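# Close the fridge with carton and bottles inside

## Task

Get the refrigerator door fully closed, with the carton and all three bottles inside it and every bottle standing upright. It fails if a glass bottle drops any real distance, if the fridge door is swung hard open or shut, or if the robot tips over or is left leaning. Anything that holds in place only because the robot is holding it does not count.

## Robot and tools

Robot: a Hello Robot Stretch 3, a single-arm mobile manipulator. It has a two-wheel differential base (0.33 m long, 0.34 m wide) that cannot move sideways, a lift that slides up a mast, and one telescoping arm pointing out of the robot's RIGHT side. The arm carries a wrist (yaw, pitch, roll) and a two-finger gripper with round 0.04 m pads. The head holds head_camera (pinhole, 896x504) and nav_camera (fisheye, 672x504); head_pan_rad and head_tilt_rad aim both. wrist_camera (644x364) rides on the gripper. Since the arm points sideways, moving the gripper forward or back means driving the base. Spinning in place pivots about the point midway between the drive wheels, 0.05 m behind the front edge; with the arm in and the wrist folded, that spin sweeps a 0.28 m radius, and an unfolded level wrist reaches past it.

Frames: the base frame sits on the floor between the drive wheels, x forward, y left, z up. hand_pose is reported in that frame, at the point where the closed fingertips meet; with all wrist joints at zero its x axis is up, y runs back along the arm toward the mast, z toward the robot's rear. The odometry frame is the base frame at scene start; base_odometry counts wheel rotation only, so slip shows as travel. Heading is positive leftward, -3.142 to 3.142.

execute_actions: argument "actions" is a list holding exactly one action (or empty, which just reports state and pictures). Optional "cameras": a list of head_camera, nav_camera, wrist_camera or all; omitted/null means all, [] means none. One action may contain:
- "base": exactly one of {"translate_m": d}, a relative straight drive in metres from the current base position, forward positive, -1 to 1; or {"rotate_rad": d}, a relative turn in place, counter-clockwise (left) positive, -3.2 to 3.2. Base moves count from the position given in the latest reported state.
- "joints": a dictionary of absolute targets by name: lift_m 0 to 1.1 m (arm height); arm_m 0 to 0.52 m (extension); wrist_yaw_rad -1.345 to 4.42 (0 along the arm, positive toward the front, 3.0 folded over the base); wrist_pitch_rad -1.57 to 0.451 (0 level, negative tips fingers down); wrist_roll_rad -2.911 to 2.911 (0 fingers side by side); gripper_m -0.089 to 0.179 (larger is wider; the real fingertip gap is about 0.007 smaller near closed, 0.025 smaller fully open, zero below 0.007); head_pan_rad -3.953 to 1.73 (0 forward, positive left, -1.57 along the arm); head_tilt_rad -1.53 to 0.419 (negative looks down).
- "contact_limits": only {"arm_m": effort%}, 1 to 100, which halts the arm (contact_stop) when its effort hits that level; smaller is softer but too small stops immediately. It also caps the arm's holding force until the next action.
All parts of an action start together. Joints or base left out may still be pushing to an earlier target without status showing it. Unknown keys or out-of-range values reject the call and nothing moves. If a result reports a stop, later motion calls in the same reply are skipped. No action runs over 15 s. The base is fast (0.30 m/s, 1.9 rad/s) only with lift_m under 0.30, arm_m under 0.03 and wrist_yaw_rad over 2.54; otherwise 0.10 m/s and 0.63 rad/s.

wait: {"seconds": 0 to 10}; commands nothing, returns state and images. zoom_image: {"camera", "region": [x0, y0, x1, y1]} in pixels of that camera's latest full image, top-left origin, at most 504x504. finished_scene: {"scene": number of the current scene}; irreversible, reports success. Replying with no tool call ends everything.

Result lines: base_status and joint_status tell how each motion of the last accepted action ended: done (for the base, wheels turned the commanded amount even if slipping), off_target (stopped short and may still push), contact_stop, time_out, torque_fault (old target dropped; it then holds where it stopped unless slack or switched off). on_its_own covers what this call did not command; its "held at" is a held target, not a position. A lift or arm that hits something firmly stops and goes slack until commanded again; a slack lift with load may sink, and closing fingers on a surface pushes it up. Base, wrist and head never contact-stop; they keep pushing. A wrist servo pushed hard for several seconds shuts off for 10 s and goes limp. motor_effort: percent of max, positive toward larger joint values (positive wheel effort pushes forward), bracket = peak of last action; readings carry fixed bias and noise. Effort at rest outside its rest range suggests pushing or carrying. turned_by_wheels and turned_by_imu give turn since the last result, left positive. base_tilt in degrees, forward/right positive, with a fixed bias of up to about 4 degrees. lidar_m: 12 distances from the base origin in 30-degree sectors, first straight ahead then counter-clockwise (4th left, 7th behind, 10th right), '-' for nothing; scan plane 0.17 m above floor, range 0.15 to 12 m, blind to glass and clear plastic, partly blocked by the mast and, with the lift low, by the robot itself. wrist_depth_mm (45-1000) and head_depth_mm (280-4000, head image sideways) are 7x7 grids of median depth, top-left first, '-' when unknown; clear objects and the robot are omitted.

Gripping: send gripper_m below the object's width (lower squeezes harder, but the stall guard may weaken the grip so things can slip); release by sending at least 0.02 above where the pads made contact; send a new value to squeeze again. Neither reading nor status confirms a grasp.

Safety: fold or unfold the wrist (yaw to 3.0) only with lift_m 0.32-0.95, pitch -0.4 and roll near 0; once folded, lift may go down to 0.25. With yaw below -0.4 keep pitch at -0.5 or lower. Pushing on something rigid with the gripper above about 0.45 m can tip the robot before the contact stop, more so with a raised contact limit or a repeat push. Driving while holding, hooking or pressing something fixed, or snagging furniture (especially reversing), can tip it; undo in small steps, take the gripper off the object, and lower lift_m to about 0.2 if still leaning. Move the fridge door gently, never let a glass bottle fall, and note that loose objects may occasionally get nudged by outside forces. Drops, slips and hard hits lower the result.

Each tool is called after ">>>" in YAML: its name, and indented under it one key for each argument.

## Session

>>> execute_actions:
  actions: []

Scene clock: 0.00 s.
base_odometry: x=+0.000 y=+0.000 heading=+0.000 (m, m, rad; odometry frame)
turned_by_wheels: +0.000 (rad since the last result)
turned_by_imu: +0.000 (rad since the last result)
base_tilt: forward=+1.7 right=-2.1 (deg)
lidar_m: 1.42 1.66 2.86 3.08 1.62 1.63 2.32 1.94 1.25 1.68 1.59 1.42
head_depth_mm: 1299 1290 1302 1301 1302 1303 1312 / 1329 1330 1329 1335 1332 1337 1343 / 1364 1358 1359 1364 1362 1365 1372 / 1417 1415 1419 1422 1421 1425 1431 / 1451 1449 1454 1457 1461 1462 1465 / 1484 1498 1498 1500 1497 1507 1504 / 1535 1540 1541 1544 1544 1547 1552
base_status: not commanded
joint_positions: lift_m=+0.311 arm_m=-0.002 wrist_yaw_rad=+2.862 wrist_pitch_rad=-0.485 wrist_roll_rad=+0.012 gripper_m=+0.037 head_pan_rad=+0.016 head_tilt_rad=-0.016
joint_status: not commanded
motor_effort: left_wheel=+0 right_wheel=+0 lift_m=+20 arm_m=+0 wrist_yaw_rad=-1 wrist_pitch_rad=+8 wrist_roll_rad=+0 gripper_m=+1 head_pan_rad=+0 head_tilt_rad=+1 (%)
hand_pose: x=+0.0382 y=+0.0641 z=+0.3094 quat_wxyz=(+0.264, +0.707, +0.071, +0.652) (m; base frame)
wrist_depth_mm: - - - - - - - / - - - - - - - / - 871 884 881 870 888 881 / 670 699 688 700 700 694 693 / 580 - 597 585 581 575 579 / 495 - - 498 500 492 495 / 452 - - 431 433 431 430
pictures: head_camera (sideways: a quarter turn clockwise sets it upright), nav_camera (sideways: a quarter turn counterclockwise sets it upright), wrist_camera
Images, in order (width x height): head_camera 896x504, nav_camera 672x504, wrist_camera 644x364.

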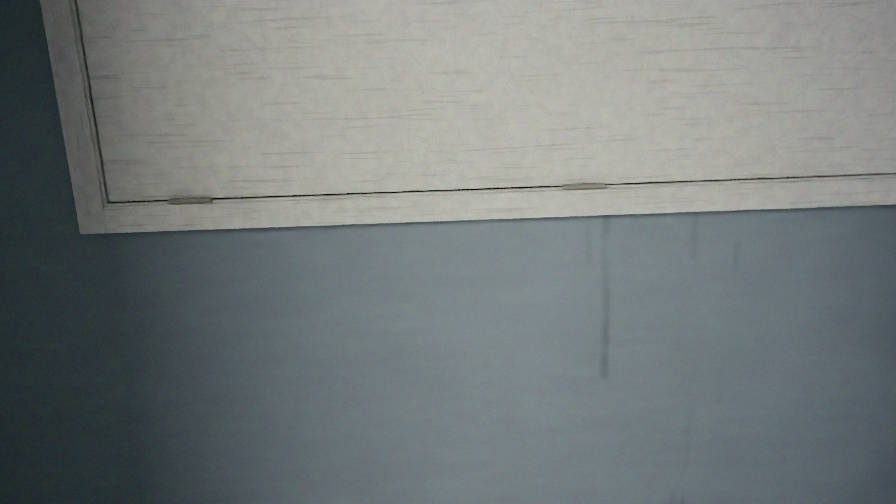

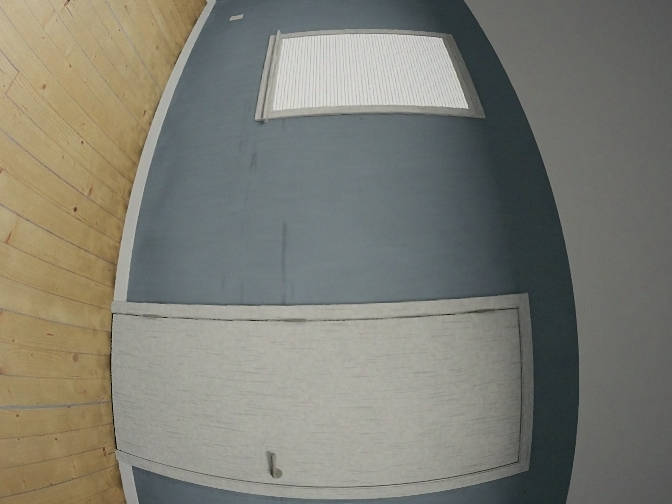

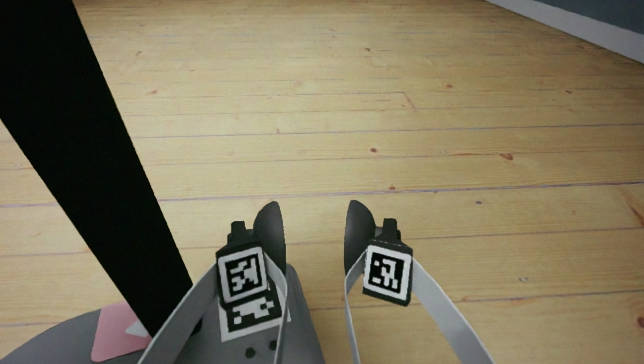

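>>> execute_actions:
  actions:
    - {"joints":{"head_pan_rad":1.6,"head_tilt_rad":-0.3}}
  cameras: ["nav_camera"]

>>> execute_actions:
  actions:
    - {"joints":{"head_pan_rad":-1.7}}
  cameras: ["nav_camera"]

>>> execute_actions:
  actions:
    - {"joints":{"head_pan_rad":-3.3}}
  cameras: ["nav_camera"]

Scene clock: 6.20 s.
base_odometry: x=+0.000 y=+0.000 heading=+0.000 (m, m, rad; odometry frame)
turned_by_wheels: +0.000 (rad since the last result)
turned_by_imu: +0.000 (rad since the last result)
base_tilt: forward=+1.7 right=-2.0 (deg)
lidar_m: 1.42 1.66 2.88 3.08 1.62 1.63 2.33 1.94 1.25 1.67 1.59 1.41
head_depth_mm: 2548 2720 2838 3013 2736 1944 1515 / 2625 2771 2900 3065 2718 1965 1529 / 2687 2833 2942 3158 2761 1970 1532 / 2757 2877 3031 3224 2765 1980 1531 / 2804 2950 3127 3263 2781 1977 1548 / 2875 3015 3203 3404 2801 1992 1551 / 2964 3123 3318 3506 2851 2001 1543
base_status: not commanded
joint_positions: lift_m=+0.311 arm_m=-0.002 wrist_yaw_rad=+2.862 wrist_pitch_rad=-0.485 wrist_roll_rad=+0.012 gripper_m=+0.037 head_pan_rad=+1.593 head_tilt_rad=-0.296
joint_status: all done
motor_effort: left_wheel=+0(0) right_wheel=+0(0) lift_m=+20(20) arm_m=+0(0) wrist_yaw_rad=+0(0) wrist_pitch_rad=+7(7) wrist_roll_rad=+0(0) gripper_m=+1(1) head_pan_rad=+2(33) head_tilt_rad=-1(16) (%)
hand_pose: x=+0.0382 y=+0.0641 z=+0.3094 quat_wxyz=(+0.264, +0.707, +0.071, +0.652) (m; base frame)
wrist_depth_mm: - - - - - - - / - - - - - - - / - 888 872 865 881 884 895 / 662 702 705 705 692 698 700 / 573 - 596 579 579 572 581 / 490 - - 494 496 495 502 / 448 - - 434 435 429 433
pictures: nav_camera (sideways: a quarter turn counterclockwise sets it upright)
Images, in order (width x height): nav_camera 672x504.

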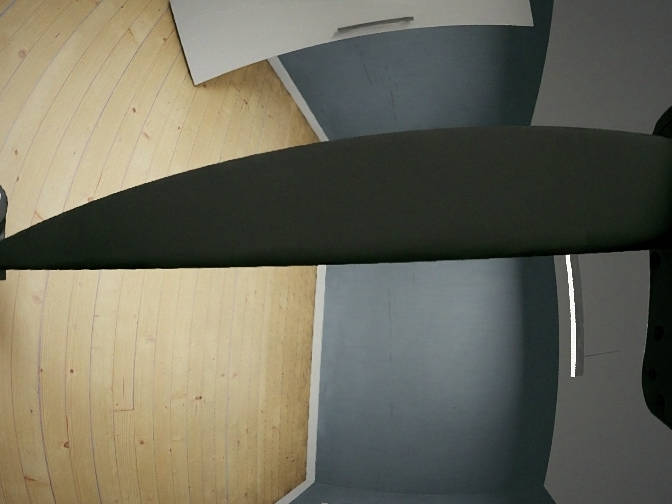

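Scene clock: 8.30 s.
base_odometry: x=+0.000 y=+0.000 heading=+0.000 (m, m, rad; odometry frame)
turned_by_wheels: +0.000 (rad since the last result)
turned_by_imu: +0.000 (rad since the last result)
base_tilt: forward=+1.9 right=-2.1 (deg)
lidar_m: 1.42 1.66 2.86 3.08 1.62 1.63 2.32 1.95 1.25 1.67 1.59 1.42
head_depth_mm: 1417 1482 1567 1256 1754 1815 1513 / 1431 1501 1572 1260 1305 1758 1447 / 1428 1506 1592 1280 1789 1868 1530 / 1431 1503 1602 1293 1804 1874 1537 / 1442 1520 1624 1301 1819 1905 1548 / 1452 1541 1642 1320 1842 1911 1545 / 1488 1556 1650 1334 1858 1919 1546
base_status: not commanded
joint_positions: lift_m=+0.311 arm_m=-0.002 wrist_yaw_rad=+2.862 wrist_pitch_rad=-0.485 wrist_roll_rad=+0.012 gripper_m=+0.037 head_pan_rad=-1.693 head_tilt_rad=-0.296
joint_status: all done
motor_effort: left_wheel=+0(0) right_wheel=+0(0) lift_m=+21(20) arm_m=+0(0) wrist_yaw_rad=+0(1) wrist_pitch_rad=+7(7) wrist_roll_rad=+0(0) gripper_m=+0(0) head_pan_rad=-3(32) head_tilt_rad=-1(2) (%)
hand_pose: x=+0.0382 y=+0.0641 z=+0.3094 quat_wxyz=(+0.264, +0.707, +0.071, +0.652) (m; base frame)
wrist_depth_mm: - - - - - - - / - - - - - - - / - 878 881 872 874 877 892 / 661 687 704 696 690 700 692 / 578 - 595 570 582 573 574 / 486 - - 498 492 496 496 / 454 - - 429 434 428 432
pictures: nav_camera (sideways: a quarter turn counterclockwise sets it upright)
Images, in order (width x height): nav_camera 672x504.

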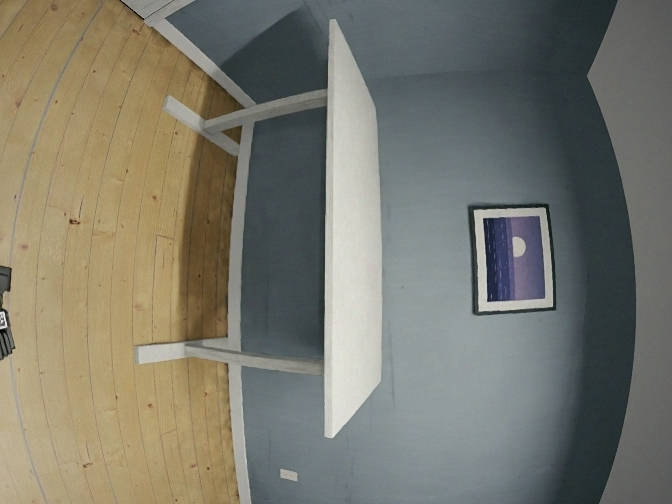

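Scene clock: 9.67 s.
base_odometry: x=+0.000 y=+0.000 heading=+0.000 (m, m, rad; odometry frame)
turned_by_wheels: +0.000 (rad since the last result)
turned_by_imu: +0.000 (rad since the last result)
base_tilt: forward=+1.8 right=-2.1 (deg)
lidar_m: 1.41 1.66 2.88 3.08 1.62 1.63 2.33 1.94 1.25 1.67 1.60 1.42
head_depth_mm: 1457 1502 1568 1649 1730 1795 1518 / 1999 2102 2187 2299 2418 1947 1519 / 2020 2110 2229 2353 2464 1962 1537 / 2028 2127 2226 2362 2492 1976 1529 / 2047 2137 2268 2373 2500 1976 1537 / 2042 2136 2249 2405 2525 1997 1548 / 2064 2158 2292 2416 2526 1989 1555
base_status: not commanded
joint_positions: lift_m=+0.311 arm_m=-0.002 wrist_yaw_rad=+2.862 wrist_pitch_rad=-0.485 wrist_roll_rad=+0.012 gripper_m=+0.037 head_pan_rad=-3.293 head_tilt_rad=-0.296
joint_status: all done
motor_effort: left_wheel=+0(0) right_wheel=+0(0) lift_m=+20(20) arm_m=+0(0) wrist_yaw_rad=+0(1) wrist_pitch_rad=+7(7) wrist_roll_rad=+0(0) gripper_m=+0(0) head_pan_rad=-3(32) head_tilt_rad=-2(1) (%)
hand_pose: x=+0.0382 y=+0.0641 z=+0.3094 quat_wxyz=(+0.264, +0.707, +0.071, +0.652) (m; base frame)
wrist_depth_mm: - - - - - - - / - - - - - - - / - 877 874 866 880 882 896 / 659 702 695 695 705 716 713 / 576 - 600 576 593 581 581 / 493 - - 494 493 492 502 / 450 - - 429 429 432 434
pictures: nav_camera (sideways: a quarter turn counterclockwise sets it upright)
Images, in order (width x height): nav_camera 672x504.

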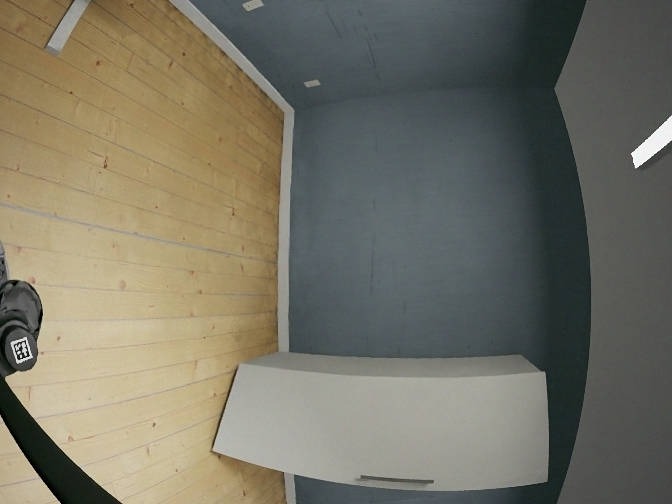

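>>> execute_actions:
  actions:
    - {"base":{"rotate_rad":-2.36},"joints":{"head_pan_rad":-1.57,"head_tilt_rad":-0.45,"lift_m":0.27}}
  cameras: ["head_camera","nav_camera"]

Scene clock: 18.13 s.
base_odometry: x=+0.000 y=+0.000 heading=-2.360 (m, m, rad; odometry frame)
turned_by_wheels: -2.360 (rad since the last result)
turned_by_imu: -2.302 (rad since the last result)
base_tilt: forward=+1.8 right=-2.1 (deg)
lidar_m: 1.73 1.25 1.59 1.47 1.42 1.49 2.07 3.08 3.21 1.62 1.74 2.35
head_depth_mm: 2877 3139 3535 3055 2150 1646 1342 / 2681 2895 3187 3069 2148 1653 1346 / 2483 2703 2925 3019 2143 1662 1343 / 1389 1495 1625 1778 1931 1663 1351 / 1365 1465 1597 1733 1914 1669 1353 / 1375 1475 1599 1752 1923 1669 1355 / 1378 1472 1626 1881 2098 1685 1367
base_status: done
joint_positions: lift_m=+0.271 arm_m=-0.002 wrist_yaw_rad=+2.862 wrist_pitch_rad=-0.485 wrist_roll_rad=+0.012 gripper_m=+0.037 head_pan_rad=-1.577 head_tilt_rad=-0.445
joint_status: all done
motor_effort: left_wheel=+1(10) right_wheel=-1(4) lift_m=+12(16) arm_m=+0(0) wrist_yaw_rad=+0(0) wrist_pitch_rad=+7(8) wrist_roll_rad=+0(0) gripper_m=+1(0) head_pan_rad=+2(32) head_tilt_rad=-2(12) (%)
hand_pose: x=+0.0382 y=+0.0641 z=+0.2685 quat_wxyz=(+0.265, +0.707, +0.071, +0.652) (m; base frame)
wrist_depth_mm: - - - - - - - / - - - - - - - / - 780 782 799 801 796 799 / 589 633 634 629 635 627 630 / 524 - 542 526 536 524 521 / 454 - - 444 444 449 445 / - - - 385 389 387 390
pictures: head_camera (sideways: a quarter turn clockwise sets it upright), nav_camera (sideways: a quarter turn counterclockwise sets it upright)
Images, in order (width x height): head_camera 896x504, nav_camera 672x504.

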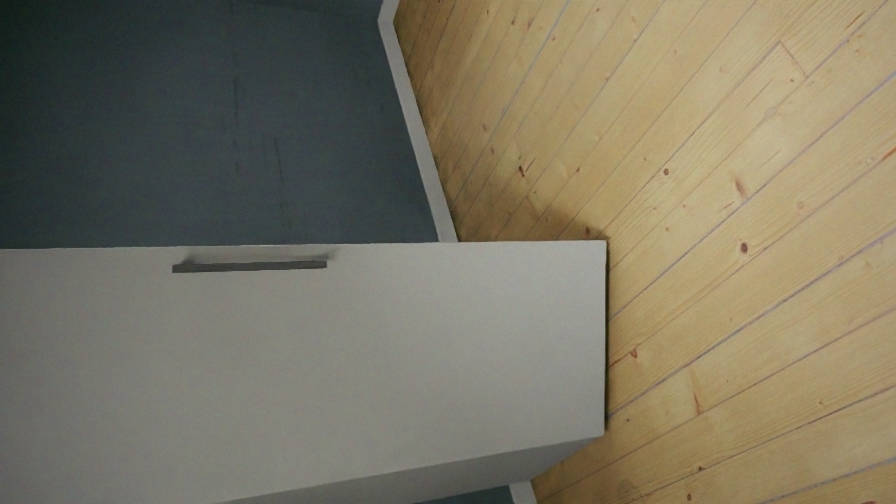

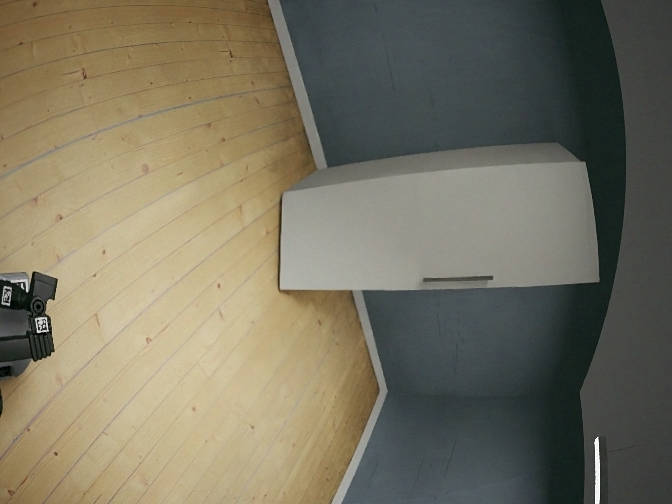

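>>> execute_actions:
  actions:
    - {"base":{"rotate_rad":-1.57}}
  cameras: []

>>> execute_actions:
  actions:
    - {"base":{"translate_m":0.75}}
  cameras: []

>>> execute_actions:
  actions:
    - {"base":{"rotate_rad":1.57},"joints":{"lift_m":0.5,"wrist_pitch_rad":-0.4}}
  cameras: []

>>> execute_actions:
  actions:
    - {"joints":{"lift_m":0.97,"wrist_yaw_rad":0}}
  cameras: []

>>> execute_actions:
  actions:
    - {"joints":{"wrist_pitch_rad":0,"gripper_m":0.1}}

Scene clock: 29.17 s.
base_odometry: x=+0.000 y=+0.000 heading=+2.353 (m, m, rad; odometry frame)
turned_by_wheels: -1.570 (rad since the last result)
turned_by_imu: -1.529 (rad since the last result)
base_tilt: forward=+1.8 right=-2.0 (deg)
lidar_m: 1.63 1.75 2.31 1.72 1.25 1.59 1.46 1.42 1.50 2.10 3.08 3.21
head_depth_mm: 1569 1642 1751 1869 1944 1651 1343 / 1740 1845 1965 2114 2104 1648 1350 / 1982 2123 2265 2454 2163 1653 1346 / 2292 2471 2682 2789 2176 1665 1351 / 2689 2986 3197 3155 2164 1673 1352 / 2767 2949 3159 3123 2173 1672 1363 / 2617 2789 2960 3038 2185 1684 1367
base_status: done
joint_positions: lift_m=+0.271 arm_m=-0.002 wrist_yaw_rad=+2.862 wrist_pitch_rad=-0.485 wrist_roll_rad=+0.012 gripper_m=+0.037 head_pan_rad=-1.577 head_tilt_rad=-0.445
joint_status: not commanded
motor_effort: left_wheel=+1(10) right_wheel=-1(4) lift_m=+12(12) arm_m=+0(1) wrist_yaw_rad=-1(0) wrist_pitch_rad=+8(8) wrist_roll_rad=+0(0) gripper_m=+0(1) head_pan_rad=+2(2) head_tilt_rad=-2(2) (%)
hand_pose: x=+0.0382 y=+0.0641 z=+0.2685 quat_wxyz=(+0.265, +0.707, +0.071, +0.652) (m; base frame)
wrist_depth_mm: - - - - - - - / - - - - - - - / - 789 780 773 799 805 789 / 602 632 631 626 627 639 631 / 522 - 542 519 531 523 518 / 458 - - 446 449 448 444 / - - - 390 389 387 390
pictures: none
No camera images: the call's "cameras" was empty. Leave "cameras" out to get every camera's image.

Scene clock: 33.43 s.
base_odometry: x=-0.529 y=+0.532 heading=+2.353 (m, m, rad; odometry frame)
turned_by_wheels: +0.000 (rad since the last result)
turned_by_imu: -0.002 (rad since the last result)
base_tilt: forward=+1.7 right=-2.1 (deg)
lidar_m: 0.88 0.95 1.74 2.09 1.65 2.12 2.14 2.07 2.19 2.80 2.73 2.30
head_depth_mm: 2275 2427 2552 2683 2151 1647 1347 / 2556 2731 2864 2889 2141 1647 1351 / 2837 3024 3237 3071 2153 1658 1352 / 2720 2932 3170 3077 2153 1665 1355 / 2577 2766 2956 3034 2160 1668 1360 / 2441 2600 2773 2915 2178 1673 1366 / 2293 2461 2623 2761 2188 1685 1368
base_status: done
joint_positions: lift_m=+0.270 arm_m=-0.002 wrist_yaw_rad=+2.862 wrist_pitch_rad=-0.485 wrist_roll_rad=+0.012 gripper_m=+0.037 head_pan_rad=-1.577 head_tilt_rad=-0.445
joint_status: not commanded
motor_effort: left_wheel=+1(9) right_wheel=-1(5) lift_m=+12(12) arm_m=+0(0) wrist_yaw_rad=-1(1) wrist_pitch_rad=+8(8) wrist_roll_rad=+0(0) gripper_m=+0(0) head_pan_rad=+2(2) head_tilt_rad=-2(2) (%)
hand_pose: x=+0.0382 y=+0.0640 z=+0.2683 quat_wxyz=(+0.265, +0.707, +0.071, +0.652) (m; base frame)
wrist_depth_mm: - - - - - - - / - - - - - - 991 / - 796 794 793 783 803 805 / 598 631 630 624 630 632 631 / 527 - 544 531 537 527 521 / 457 - - 450 450 450 448 / - - - 389 389 391 392
pictures: none
No camera images: the call's "cameras" was empty. Leave "cameras" out to get every camera's image.

Scene clock: 36.67 s.
base_odometry: x=-0.529 y=+0.532 heading=-2.360 (m, m, rad; odometry frame)
turned_by_wheels: +1.570 (rad since the last result)
turned_by_imu: +1.535 (rad since the last result)
base_tilt: forward=+1.9 right=-2.1 (deg)
lidar_m: 2.09 1.65 1.65 2.14 2.11 2.18 2.83 2.72 2.33 0.88 0.94 1.74
head_depth_mm: 2050 2249 2476 2722 2145 1653 1348 / 1916 2066 2262 2502 2143 1651 1346 / 1756 1895 2052 2262 2066 1598 1315 / 722 769 832 919 1010 1126 1251 / 725 779 844 921 1013 1129 1254 / 727 785 850 928 1019 1139 1259 / 731 788 853 934 1029 1145 1266
base_status: done
joint_positions: lift_m=+0.499 arm_m=-0.002 wrist_yaw_rad=+2.862 wrist_pitch_rad=-0.418 wrist_roll_rad=+0.012 gripper_m=+0.037 head_pan_rad=-1.577 head_tilt_rad=-0.445
joint_status: all done
motor_effort: left_wheel=-1(7) right_wheel=+1(5) lift_m=+28(28) arm_m=+0(1) wrist_yaw_rad=-1(0) wrist_pitch_rad=+9(11) wrist_roll_rad=+0(0) gripper_m=+0(0) head_pan_rad=+2(2) head_tilt_rad=-3(1) (%)
hand_pose: x=+0.0407 y=+0.0726 z=+0.5122 quat_wxyz=(+0.242, +0.709, +0.048, +0.661) (m; base frame)
wrist_depth_mm: - - - - - - - / - - - - - - - / - - - - - - - / - - - - - - - / 921 - 931 888 925 901 885 / 749 - 723 738 759 758 745 / 653 633 633 647 647 653 648
pictures: none
No camera images: the call's "cameras" was empty. Leave "cameras" out to get every camera's image.

Scene clock: 41.77 s.
base_odometry: x=-0.529 y=+0.532 heading=-2.360 (m, m, rad; odometry frame)
turned_by_wheels: +0.000 (rad since the last result)
turned_by_imu: +0.000 (rad since the last result)
base_tilt: forward=+1.7 right=-1.9 (deg)
lidar_m: 2.09 1.65 1.65 2.14 2.11 2.18 2.83 2.73 2.33 0.88 0.95 1.73
head_depth_mm: 2038 2246 2462 2703 2188 - - / 1901 2065 2242 2506 2145 1777 - / 1767 1892 2061 2282 2109 - - / 722 769 832 919 1000 - - / 725 779 849 924 1016 1128 1256 / 726 784 850 928 1024 1133 1259 / 731 788 854 934 1028 1147 1271
base_status: not commanded
joint_positions: lift_m=+0.969 arm_m=-0.002 wrist_yaw_rad=+0.004 wrist_pitch_rad=-0.418 wrist_roll_rad=+0.012 gripper_m=+0.037 head_pan_rad=-1.577 head_tilt_rad=-0.445
joint_status: all done
motor_effort: left_wheel=-1(1) right_wheel=+1(1) lift_m=+28(28) arm_m=+0(0) wrist_yaw_rad=-4(4) wrist_pitch_rad=+9(9) wrist_roll_rad=+0(0) gripper_m=-1(1) head_pan_rad=+2(2) head_tilt_rad=-2(1) (%)
hand_pose: x=-0.0207 y=-0.3675 z=+0.9822 quat_wxyz=(+0.688, +0.147, -0.695, -0.147) (m; base frame)
wrist_depth_mm: - 601 599 577 - - - / - 661 644 636 - - - / - 733 709 694 - - - / - 825 788 794 - - - / - - 893 889 - - - / - - - - - - - / - - - - - - -
pictures: none
No camera images: the call's "cameras" was empty. Leave "cameras" out to get every camera's image.

Scene clock: 42.87 s.
base_odometry: x=-0.529 y=+0.532 heading=-2.360 (m, m, rad; odometry frame)
turned_by_wheels: +0.000 (rad since the last result)
turned_by_imu: +0.000 (rad since the last result)
base_tilt: forward=+1.8 right=-2.1 (deg)
lidar_m: 2.09 1.65 1.66 2.14 2.11 2.19 2.82 2.73 2.32 0.88 0.95 1.74
head_depth_mm: 2046 2236 2488 2682 2192 - - / 1905 2062 2259 2484 2147 - - / 1763 1908 2051 2269 - - - / 723 767 832 918 982 - - / 724 781 845 926 1032 1130 1256 / 726 784 851 930 1024 1141 1263 / 730 789 856 932 1029 1143 1269
base_status: not commanded
joint_positions: lift_m=+0.969 arm_m=-0.002 wrist_yaw_rad=+0.004 wrist_pitch_rad=-0.023 wrist_roll_rad=+0.012 gripper_m=+0.100 head_pan_rad=-1.577 head_tilt_rad=-0.445
joint_status: all done
motor_effort: left_wheel=-1(1) right_wheel=+1(1) lift_m=+27(28) arm_m=-1(1) wrist_yaw_rad=-3(2) wrist_pitch_rad=+11(12) wrist_roll_rad=+0(0) gripper_m=+0(85) head_pan_rad=+3(2) head_tilt_rad=-2(3) (%)
hand_pose: x=-0.0205 y=-0.3987 z=+1.0783 quat_wxyz=(+0.703, +0.009, -0.711, -0.007) (m; base frame)
wrist_depth_mm: - 628 602 586 - - - / - 639 628 621 - - - / - 654 652 640 - - - / - 672 669 658 - - - / - 715 692 682 - - - / - 740 712 712 - - - / - 773 754 742 - - -
pictures: head_camera (sideways: a quarter turn clockwise sets it upright), nav_camera (sideways: a quarter turn counterclockwise sets it upright), wrist_camera
Images, in order (width x height): head_camera 896x504, nav_camera 672x504, wrist_camera 644x364.

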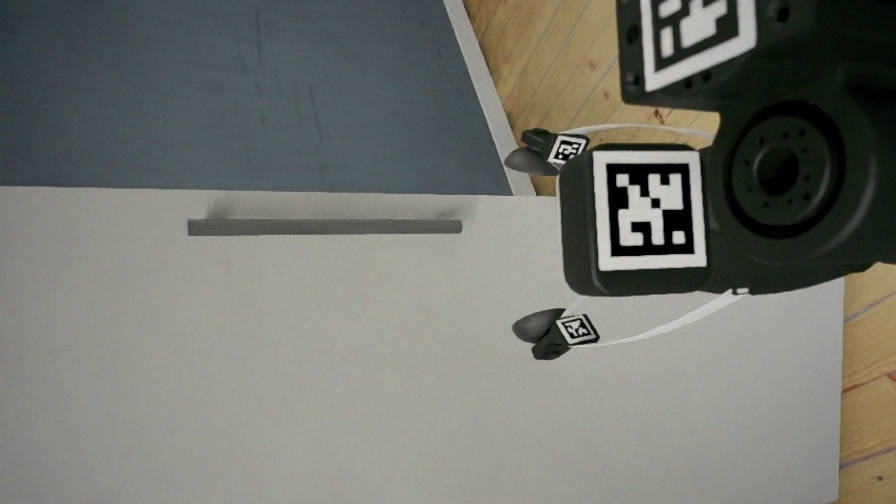

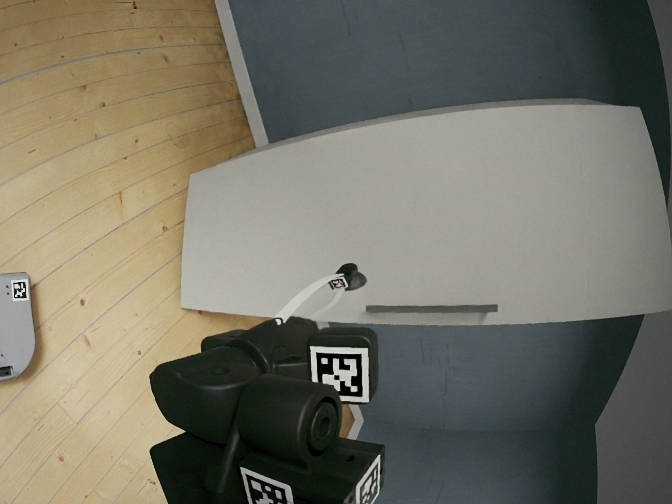

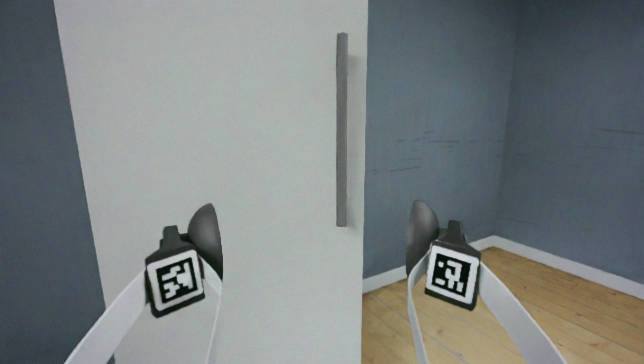

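>>> execute_actions:
  actions:
    - {"base":{"translate_m":-0.035},"joints":{"arm_m":0.33,"lift_m":1.02}}
  cameras: ["wrist_camera"]

Scene clock: 49.27 s.
base_odometry: x=-0.504 y=+0.556 heading=-2.360 (m, m, rad; odometry frame)
turned_by_wheels: +0.000 (rad since the last result)
turned_by_imu: +0.000 (rad since the last result)
base_tilt: forward=+1.8 right=-2.1 (deg)
lidar_m: 2.12 1.67 2.14 2.12 2.09 2.17 2.79 2.69 2.35 0.87 0.94 1.75
head_depth_mm: 2051 2264 2426 2659 2138 1647 1339 / 1921 2084 - 2530 2137 1666 1345 / 1794 1923 - 2358 2163 1659 1356 / 717 763 - 936 1007 1118 1253 / 722 774 841 921 1014 1124 1256 / 724 782 845 925 1018 1135 1255 / 727 784 849 930 1022 1139 1264
base_status: done
joint_positions: lift_m=+1.019 arm_m=+0.330 wrist_yaw_rad=+0.002 wrist_pitch_rad=-0.021 wrist_roll_rad=+0.012 gripper_m=+0.100 head_pan_rad=-1.577 head_tilt_rad=-0.445
joint_status: all done
motor_effort: left_wheel=-1(5) right_wheel=+1(3) lift_m=+27(30) arm_m=+3(3) wrist_yaw_rad=-2(4) wrist_pitch_rad=+11(12) wrist_roll_rad=+0(0) gripper_m=+1(1) head_pan_rad=+2(2) head_tilt_rad=-2(2) (%)
hand_pose: x=-0.0209 y=-0.7303 z=+1.1288 quat_wxyz=(+0.703, +0.008, -0.711, -0.007) (m; base frame)
wrist_depth_mm: 296 288 285 275 - - - / 305 300 294 287 - - - / 318 314 304 297 - - - / 329 324 318 308 - - - / 344 336 325 319 - - - / 354 348 340 333 - - - / 373 364 356 345 - - -
pictures: wrist_camera
Images, in order (width x height): wrist_camera 644x364.

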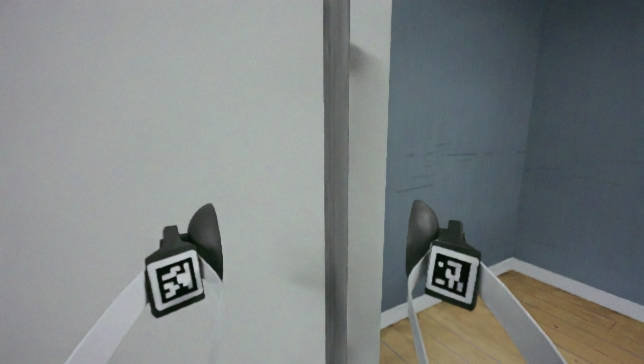

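>>> execute_actions:
  actions:
    - {"base":{"translate_m":-0.012},"joints":{"arm_m":0.45},"contact_limits":{"arm_m":15}}
  cameras: ["wrist_camera"]

>>> execute_actions:
  actions:
    - {"joints":{"gripper_m":0.0}}
  cameras: ["wrist_camera"]

Scene clock: 56.97 s.
base_odometry: x=-0.495 y=+0.565 heading=-2.360 (m, m, rad; odometry frame)
turned_by_wheels: +0.000 (rad since the last result)
turned_by_imu: +0.000 (rad since the last result)
base_tilt: forward=+1.7 right=-2.0 (deg)
lidar_m: 2.14 1.68 2.16 2.12 2.09 2.16 2.78 2.68 2.36 0.87 0.94 1.76
head_depth_mm: 2071 2258 2453 - 2142 1649 1347 / 1924 2093 - 2546 2150 1655 1349 / 1792 1932 2186 2315 2147 1654 1348 / 722 764 - 926 1017 1132 1258 / 720 774 842 916 1013 1121 1257 / 722 780 845 922 1011 1130 1256 / 727 783 848 928 1023 1139 1265
base_status: done
joint_positions: lift_m=+1.019 arm_m=+0.450 wrist_yaw_rad=+0.002 wrist_pitch_rad=-0.021 wrist_roll_rad=+0.012 gripper_m=+0.100 head_pan_rad=-1.577 head_tilt_rad=-0.445
joint_status: all done
motor_effort: left_wheel=-1(5) right_wheel=+0(5) lift_m=+27(28) arm_m=+3(0) wrist_yaw_rad=-1(3) wrist_pitch_rad=+11(11) wrist_roll_rad=+0(0) gripper_m=-1(0) head_pan_rad=+2(2) head_tilt_rad=-2(2) (%)
contact_limits: arm_m 15 (drawing in: default 20, maximum 33; extending or still: default 28, maximum 45)
hand_pose: x=-0.0209 y=-0.8503 z=+1.1288 quat_wxyz=(+0.703, +0.008, -0.711, -0.007) (m; base frame)
wrist_depth_mm: 175 171 168 109 164 - - / 182 178 174 113 170 - - / 190 185 180 117 175 - - / 195 192 188 121 183 - - / 203 198 194 126 187 - - / 211 208 202 133 195 - - / 221 216 210 140 - - -
pictures: wrist_camera
Images, in order (width x height): wrist_camera 644x364.

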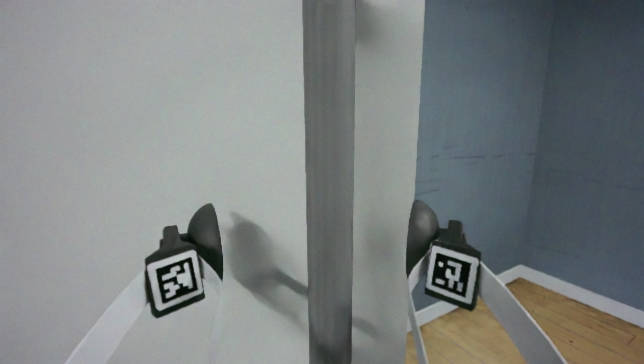

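Scene clock: 58.80 s.
base_odometry: x=-0.495 y=+0.565 heading=-2.360 (m, m, rad; odometry frame)
turned_by_wheels: +0.000 (rad since the last result)
turned_by_imu: -0.001 (rad since the last result)
base_tilt: forward=+1.7 right=-2.1 (deg)
lidar_m: 2.14 1.68 2.16 2.12 2.09 2.16 2.78 2.69 2.36 0.88 0.94 1.77
head_depth_mm: 2075 2256 2461 - 2151 1644 1345 / 1933 2103 - 2524 2142 1656 1347 / 1805 1938 2215 2304 2168 1655 1352 / 725 767 - 925 1019 1133 1259 / 722 776 842 918 1011 1123 1254 / 724 776 845 925 1020 1133 1259 / 727 782 848 927 1022 1140 1266
base_status: not commanded
joint_positions: lift_m=+1.019 arm_m=+0.450 wrist_yaw_rad=-0.014 wrist_pitch_rad=-0.021 wrist_roll_rad=+0.012 gripper_m=+0.000 head_pan_rad=-1.577 head_tilt_rad=-0.445
joint_status: all done
motor_effort: left_wheel=-7(7) right_wheel=+8(8) lift_m=+27(28) arm_m=+3(3) wrist_yaw_rad=+11(9) wrist_pitch_rad=+11(11) wrist_roll_rad=+0(0) gripper_m=-8(85) head_pan_rad=+2(2) head_tilt_rad=-2(2) (%)
hand_pose: x=-0.0250 y=-0.8503 z=+1.1288 quat_wxyz=(+0.703, +0.003, -0.711, -0.013) (m; base frame)
wrist_depth_mm: 174 171 169 110 - - - / 179 177 175 114 - - - / 187 183 180 119 - - - / 194 191 187 124 - - - / 201 198 194 125 - - - / 209 206 203 131 - - - / 217 215 210 205 - - -
pictures: wrist_camera
Images, in order (width x height): wrist_camera 644x364.

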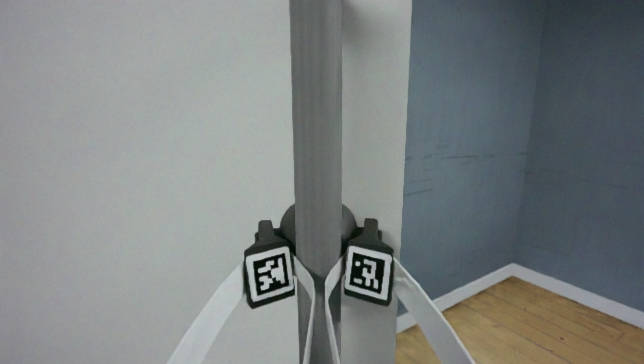

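Pull in two stages, following the arc.

>>> execute_actions:
  actions:
    - {"joints":{"arm_m":0.22},"base":{"translate_m":0.06},"contact_limits":{"arm_m":33}}
  cameras: []

>>> execute_actions:
  actions:
    - {"joints":{"arm_m":0.03},"base":{"translate_m":0.17},"contact_limits":{"arm_m":33}}

Scene clock: 68.17 s.
base_odometry: x=-0.538 y=+0.523 heading=-2.360 (m, m, rad; odometry frame)
turned_by_wheels: +0.000 (rad since the last result)
turned_by_imu: +0.029 (rad since the last result)
base_tilt: forward=+1.8 right=-1.9 (deg)
lidar_m: 2.08 1.65 2.14 2.12 2.10 2.20 2.79 2.73 2.26 0.61 0.81 1.75
head_depth_mm: 1985 2161 2301 2583 2137 1643 1346 / 1844 1996 2134 - 2155 1651 1346 / 1734 1877 - - 2157 1657 1350 / 504 543 570 - 716 790 895 / 523 558 608 693 758 856 977 / 557 607 667 743 834 948 1104 / 597 654 724 813 922 1072 1260
base_status: done
joint_positions: lift_m=+1.019 arm_m=+0.220 wrist_yaw_rad=+0.195 wrist_pitch_rad=-0.020 wrist_roll_rad=+0.012 gripper_m=+0.000 head_pan_rad=-1.577 head_tilt_rad=-0.445
joint_status: all done
on_its_own: wrist_yaw_rad is held at +0.172, not at your +0.000, by its stall guard, which is not easing now; wrist_yaw_rad is at rest, and its effort (-17) is outside its rest range (-12 to +12)
motor_effort: left_wheel=+6(27) right_wheel=-9(38) lift_m=+28(27) arm_m=-3(11) wrist_yaw_rad=-17(74) wrist_pitch_rad=+10(11) wrist_roll_rad=+0(0) gripper_m=-10(22) head_pan_rad=+2(2) head_tilt_rad=-2(2) (%)
contact_limits: arm_m 33 (drawing in: default 20, maximum 33; extending or still: default 28, maximum 45)
hand_pose: x=+0.0281 y=-0.6162 z=+1.1290 quat_wxyz=(+0.701, +0.077, -0.707, +0.061) (m; base frame)
wrist_depth_mm: 975 368 244 161 143 154 - / - 399 255 121 148 165 - / - 430 267 125 151 179 - / - 462 281 129 156 - - / - 516 321 128 159 - - / - 566 352 136 158 - - / - - 319 202 178 - -
pictures: none
No camera images: the call's "cameras" was empty. Leave "cameras" out to get every camera's image.

Scene clock: 71.50 s.
base_odometry: x=-0.659 y=+0.403 heading=-2.360 (m, m, rad; odometry frame)
turned_by_wheels: +0.000 (rad since the last result)
turned_by_imu: +0.412 (rad since the last result)
base_tilt: forward=-0.2 right=+1.2 (deg)
lidar_m: 1.95 1.59 2.25 2.12 2.21 2.89 2.79 2.41 0.44 0.43 1.65 2.07
head_depth_mm: 1197 1277 1287 - - - - / 284 301 330 - - - 1218 / 285 300 330 355 - - - / 418 424 571 - - - 1281 / 1270 1363 1461 1633 1828 1591 1315 / 1277 1385 1504 1642 1834 1615 1321 / 1258 1364 1489 1627 1805 1626 1329
base_status: done
joint_positions: lift_m=+1.020 arm_m=+0.031 wrist_yaw_rad=+0.148 wrist_pitch_rad=+0.015 wrist_roll_rad=+0.010 gripper_m=+0.000 head_pan_rad=-1.577 head_tilt_rad=-0.447
joint_status: all done
on_its_own: base_tilt is 3.8 degrees off its reading at the scene's start (forward=+1.7 right=-2.1); wrist_yaw_rad is held at +0.172, not at your +0.000, by its stall guard, which is not easing now; wrist_yaw_rad is at rest, and its effort (+18) is outside its rest range (-12 to +12)
motor_effort: left_wheel=+1(15) right_wheel=+1(42) lift_m=+23(28) arm_m=-10(21) wrist_yaw_rad=+18(45) wrist_pitch_rad=-9(14) wrist_roll_rad=+1(1) gripper_m=-10(16) head_pan_rad=+2(2) head_tilt_rad=-1(2) (%)
contact_limits: arm_m 33 (drawing in: default 20, maximum 33; extending or still: default 28, maximum 45)
hand_pose: x=+0.0163 y=-0.4298 z=+1.1382 quat_wxyz=(+0.702, +0.047, -0.709, +0.057) (m; base frame)
wrist_depth_mm: - - - 115 181 86 75 / - - - 119 186 87 77 / - - - 123 191 88 80 / - - - 130 197 90 83 / - - - 129 172 90 86 / - - - 442 153 92 90 / - - - - 262 96 94
pictures: head_camera (sideways: a quarter turn clockwise sets it upright), nav_camera (sideways: a quarter turn counterclockwise sets it upright), wrist_camera
Images, in order (width x height): head_camera 896x504, nav_camera 672x504, wrist_camera 644x364.

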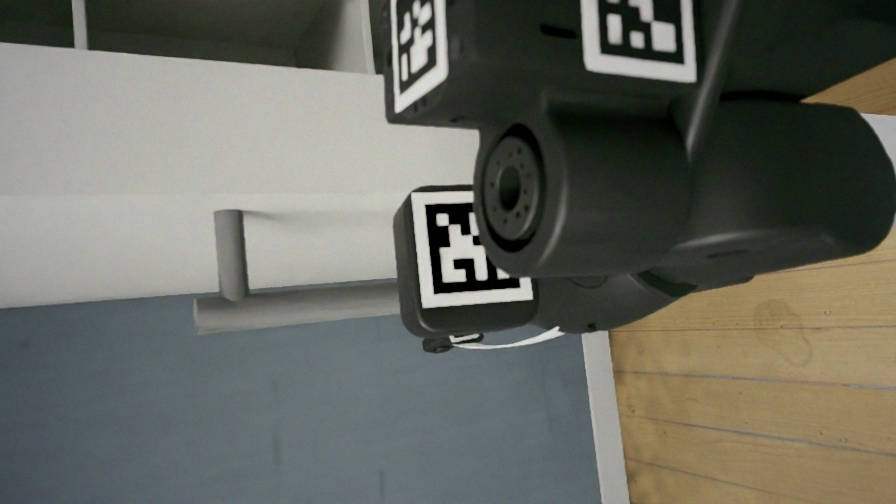

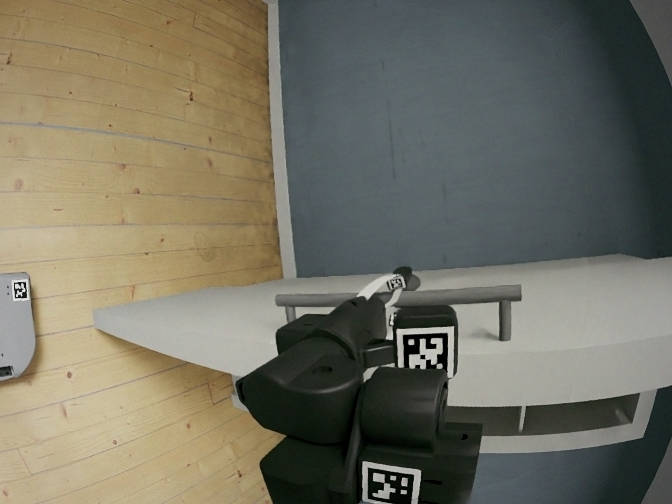

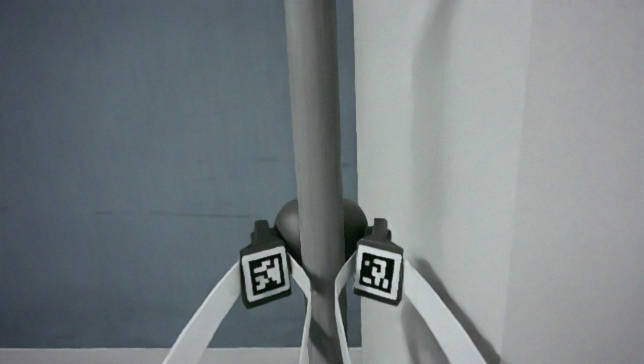

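Leaning; release as before (slide down off the handle).

>>> execute_actions:
  actions:
    - {"joints":{"gripper_m":0.05,"lift_m":0.76,"wrist_yaw_rad":0.1,"head_pan_rad":-2.2,"head_tilt_rad":-0.75}}

Scene clock: 78.30 s.
base_odometry: x=-0.659 y=+0.403 heading=-2.360 (m, m, rad; odometry frame)
turned_by_wheels: +0.000 (rad since the last result)
turned_by_imu: +0.088 (rad since the last result)
base_tilt: forward=+1.7 right=-2.0 (deg)
lidar_m: 1.64 1.61 2.19 2.11 2.24 2.85 2.77 2.23 0.44 0.44 1.70 2.04
head_depth_mm: 2245 2662 2454 1908 1568 1329 1148 / 2049 2382 2456 1922 1558 1325 1183 / 1891 2131 2368 1917 1562 1357 - / 1755 1967 2220 1924 1573 1387 - / 1073 1221 1395 1623 1564 - - / 1168 1331 1485 1465 646 724 - / 1293 403 437 500 699 1161 -
base_status: not commanded
joint_positions: lift_m=+0.761 arm_m=+0.030 wrist_yaw_rad=+0.100 wrist_pitch_rad=-0.020 wrist_roll_rad=+0.010 gripper_m=+0.050 head_pan_rad=-2.196 head_tilt_rad=-0.749
joint_status: all done
motor_effort: left_wheel=+0(30) right_wheel=+1(29) lift_m=+12(19) arm_m=+0(10) wrist_yaw_rad=-1(23) wrist_pitch_rad=+10(37) wrist_roll_rad=+1(1) gripper_m=+1(83) head_pan_rad=-1(29) head_tilt_rad=-1(20) (%)
hand_pose: x=+0.0040 y=-0.4294 z=+0.8701 quat_wxyz=(+0.703, +0.043, -0.709, +0.028) (m; base frame)
wrist_depth_mm: - - - - 282 191 128 / - - - - 280 169 131 / - - - - 431 191 135 / - - - - 431 190 140 / - - - - 314 191 144 / - - - - 424 190 149 / - - - - 422 175 155
pictures: head_camera (sideways: a quarter turn clockwise sets it upright), nav_camera (sideways: a quarter turn counterclockwise sets it upright), wrist_camera
Images, in order (width x height): head_camera 896x504, nav_camera 672x504, wrist_camera 644x364.

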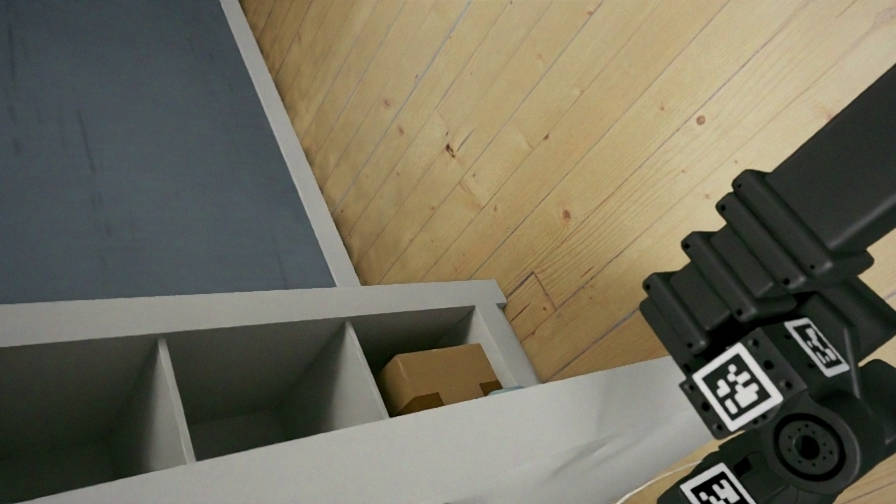

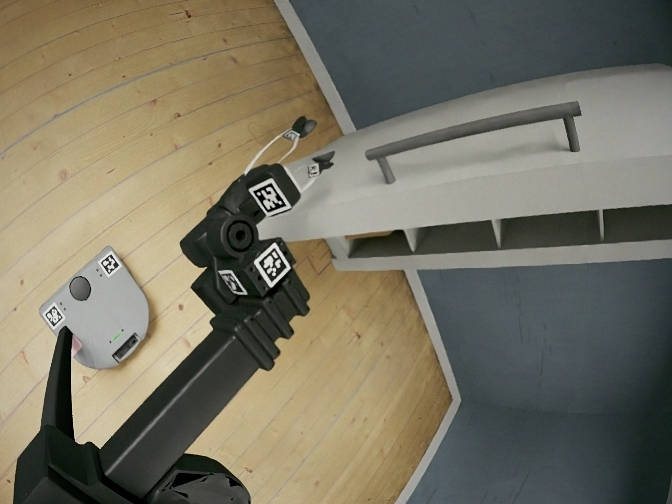

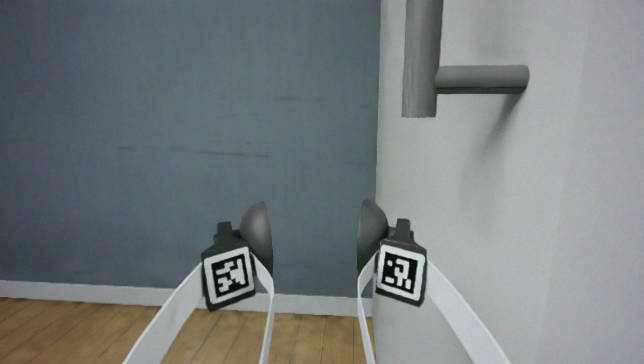

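>>> execute_actions:
  actions:
    - {"base":{"translate_m":0.25},"joints":{"arm_m":0.06}}

Scene clock: 84.40 s.
base_odometry: x=-0.836 y=+0.227 heading=-2.360 (m, m, rad; odometry frame)
turned_by_wheels: +0.000 (rad since the last result)
turned_by_imu: -0.001 (rad since the last result)
base_tilt: forward=+1.7 right=-2.0 (deg)
lidar_m: 1.73 1.38 2.14 2.11 2.24 3.10 3.01 2.26 0.55 1.55 1.70 1.78
head_depth_mm: 2266 2675 2450 1913 1570 1323 1148 / 2079 2364 2460 1920 1557 1326 1186 / 489 561 2273 1845 1526 1356 - / 468 529 610 730 898 1039 - / 489 582 699 876 1095 - 1113 / 606 716 872 1121 1498 - 1116 / 713 872 1209 1746 1576 - 1115
base_status: done
joint_positions: lift_m=+0.761 arm_m=+0.060 wrist_yaw_rad=+0.100 wrist_pitch_rad=-0.020 wrist_roll_rad=+0.010 gripper_m=+0.050 head_pan_rad=-2.196 head_tilt_rad=-0.749
joint_status: all done
motor_effort: left_wheel=+0(5) right_wheel=+0(5) lift_m=+12(11) arm_m=+3(0) wrist_yaw_rad=+0(0) wrist_pitch_rad=+10(10) wrist_roll_rad=+0(0) gripper_m=+1(1) head_pan_rad=-2(2) head_tilt_rad=+0(1) (%)
hand_pose: x=+0.0040 y=-0.4591 z=+0.8701 quat_wxyz=(+0.703, +0.043, -0.709, +0.028) (m; base frame)
wrist_depth_mm: - - - - - 750 431 / - - - - - 740 435 / - - - - - 674 430 / - - - - - 678 428 / - - - - - 682 428 / - - - - - 679 431 / - - - - - 620 430
pictures: head_camera (sideways: a quarter turn clockwise sets it upright), nav_camera (sideways: a quarter turn counterclockwise sets it upright), wrist_camera
Images, in order (width x height): head_camera 896x504, nav_camera 672x504, wrist_camera 644x364.

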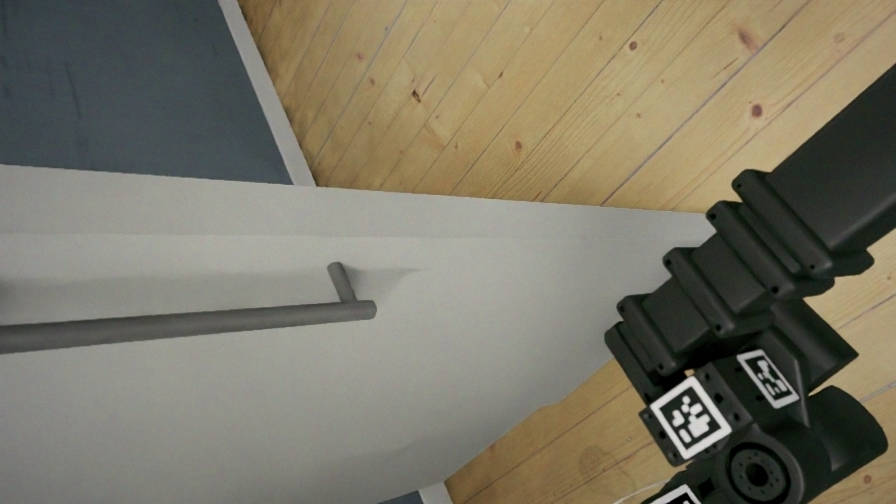

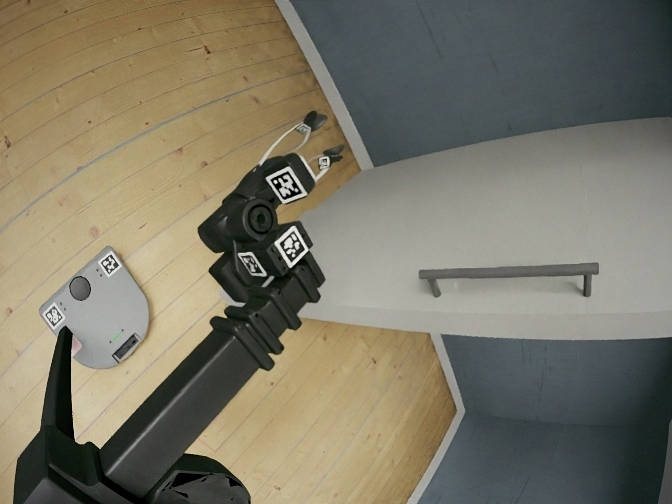

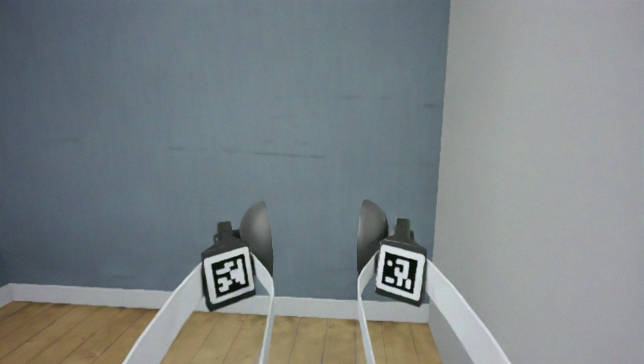

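>>> execute_actions:
  actions:
    - {"joints":{"arm_m":0.0,"wrist_yaw_rad":3.0,"wrist_pitch_rad":-0.4,"head_pan_rad":-2.5}}
  cameras: ["nav_camera"]

Scene clock: 89.70 s.
base_odometry: x=-0.836 y=+0.227 heading=-2.360 (m, m, rad; odometry frame)
turned_by_wheels: +0.000 (rad since the last result)
turned_by_imu: +0.000 (rad since the last result)
base_tilt: forward=+1.8 right=-2.1 (deg)
lidar_m: 1.73 1.38 2.14 2.11 2.23 3.10 3.01 2.25 0.56 1.55 1.70 1.78
head_depth_mm: 2651 2909 2449 1904 1567 1320 1153 / 2794 3067 2447 1916 1571 1324 1156 / 2786 3097 2456 1911 1570 1328 1196 / 2410 2720 2450 1922 1573 1332 - / 2118 2352 2424 1916 1493 1083 - / 1882 542 598 687 859 1113 - / 444 503 591 757 1020 1305 -
base_status: not commanded
joint_positions: lift_m=+0.761 arm_m=+0.000 wrist_yaw_rad=+2.996 wrist_pitch_rad=-0.414 wrist_roll_rad=+0.010 gripper_m=+0.050 head_pan_rad=-2.493 head_tilt_rad=-0.749
joint_status: all done
motor_effort: left_wheel=+0(0) right_wheel=+0(0) lift_m=+12(12) arm_m=-3(5) wrist_yaw_rad=+2(2) wrist_pitch_rad=+7(9) wrist_roll_rad=+0(0) gripper_m=+0(1) head_pan_rad=-3(21) head_tilt_rad=+0(1) (%)
hand_pose: x=+0.0114 y=+0.0772 z=+0.7740 quat_wxyz=(+0.196, +0.704, +0.094, +0.676) (m; base frame)
wrist_depth_mm: - - - - - - - / - - - - - - - / - - - - - - - / - - - - - - - / - - - - - - - / - - - - - - - / 940 923 932 933 926 930 933
pictures: nav_camera (sideways: a quarter turn counterclockwise sets it upright)
Images, in order (width x height): nav_camera 672x504.

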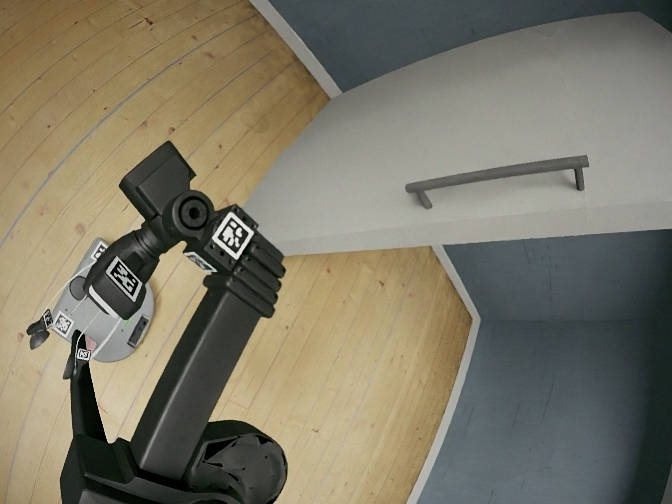

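>>> execute_actions:
  actions:
    - {"base":{"translate_m":-0.45},"joints":{"wrist_yaw_rad":0.0,"lift_m":0.6,"gripper_m":0}}
  cameras: ["nav_camera"]

Scene clock: 99.63 s.
base_odometry: x=-0.517 y=+0.544 heading=-2.360 (m, m, rad; odometry frame)
turned_by_wheels: +0.000 (rad since the last result)
turned_by_imu: +0.001 (rad since the last result)
base_tilt: forward=+1.7 right=-2.1 (deg)
lidar_m: 1.81 2.28 2.19 2.14 2.25 2.65 2.57 2.23 1.13 0.42 1.69 2.24
head_depth_mm: 2254 2481 2442 1923 1565 1325 1196 / 2372 2651 2448 1895 1565 1324 1152 / 2543 2861 2447 1907 1578 1324 1154 / 2385 2664 2435 1916 1572 1332 1166 / 2093 2340 2420 1926 1572 1336 1198 / 1879 2062 2242 1922 1563 1333 1174 / 1707 1844 2013 1917 1532 1330 1157
base_status: done
joint_positions: lift_m=+0.601 arm_m=+0.000 wrist_yaw_rad=+0.003 wrist_pitch_rad=-0.416 wrist_roll_rad=+0.010 gripper_m=+0.000 head_pan_rad=-2.493 head_tilt_rad=-0.749
joint_status: all done
motor_effort: left_wheel=+0(5) right_wheel=+1(5) lift_m=+12(11) arm_m=-3(3) wrist_yaw_rad=-2(4) wrist_pitch_rad=+8(8) wrist_roll_rad=+1(1) gripper_m=-2(85) head_pan_rad=-3(3) head_tilt_rad=-1(1) (%)
hand_pose: x=-0.0208 y=-0.3699 z=+0.6137 quat_wxyz=(+0.689, +0.147, -0.695, -0.146) (m; base frame)
wrist_depth_mm: - 149 189 833 - 793 - / - 163 188 844 953 865 - / - 183 190 945 960 - - / - 209 211 990 - - - / - - 231 - - - - / 853 891 260 822 878 883 904 / 753 751 314 760 755 741 769
pictures: nav_camera (sideways: a quarter turn counterclockwise sets it upright)
Images, in order (width x height): nav_camera 672x504.

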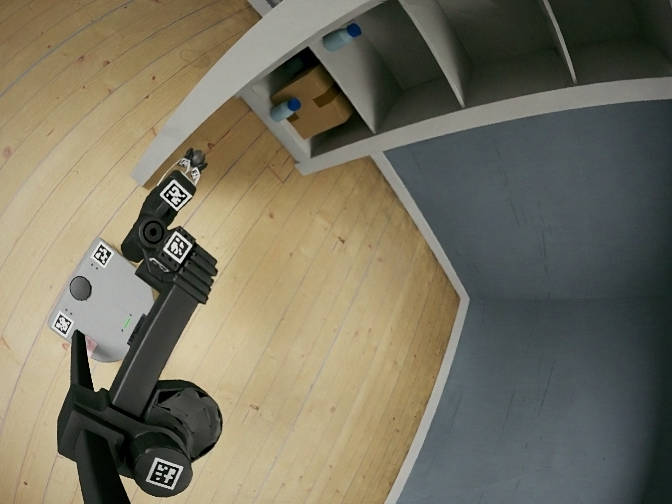

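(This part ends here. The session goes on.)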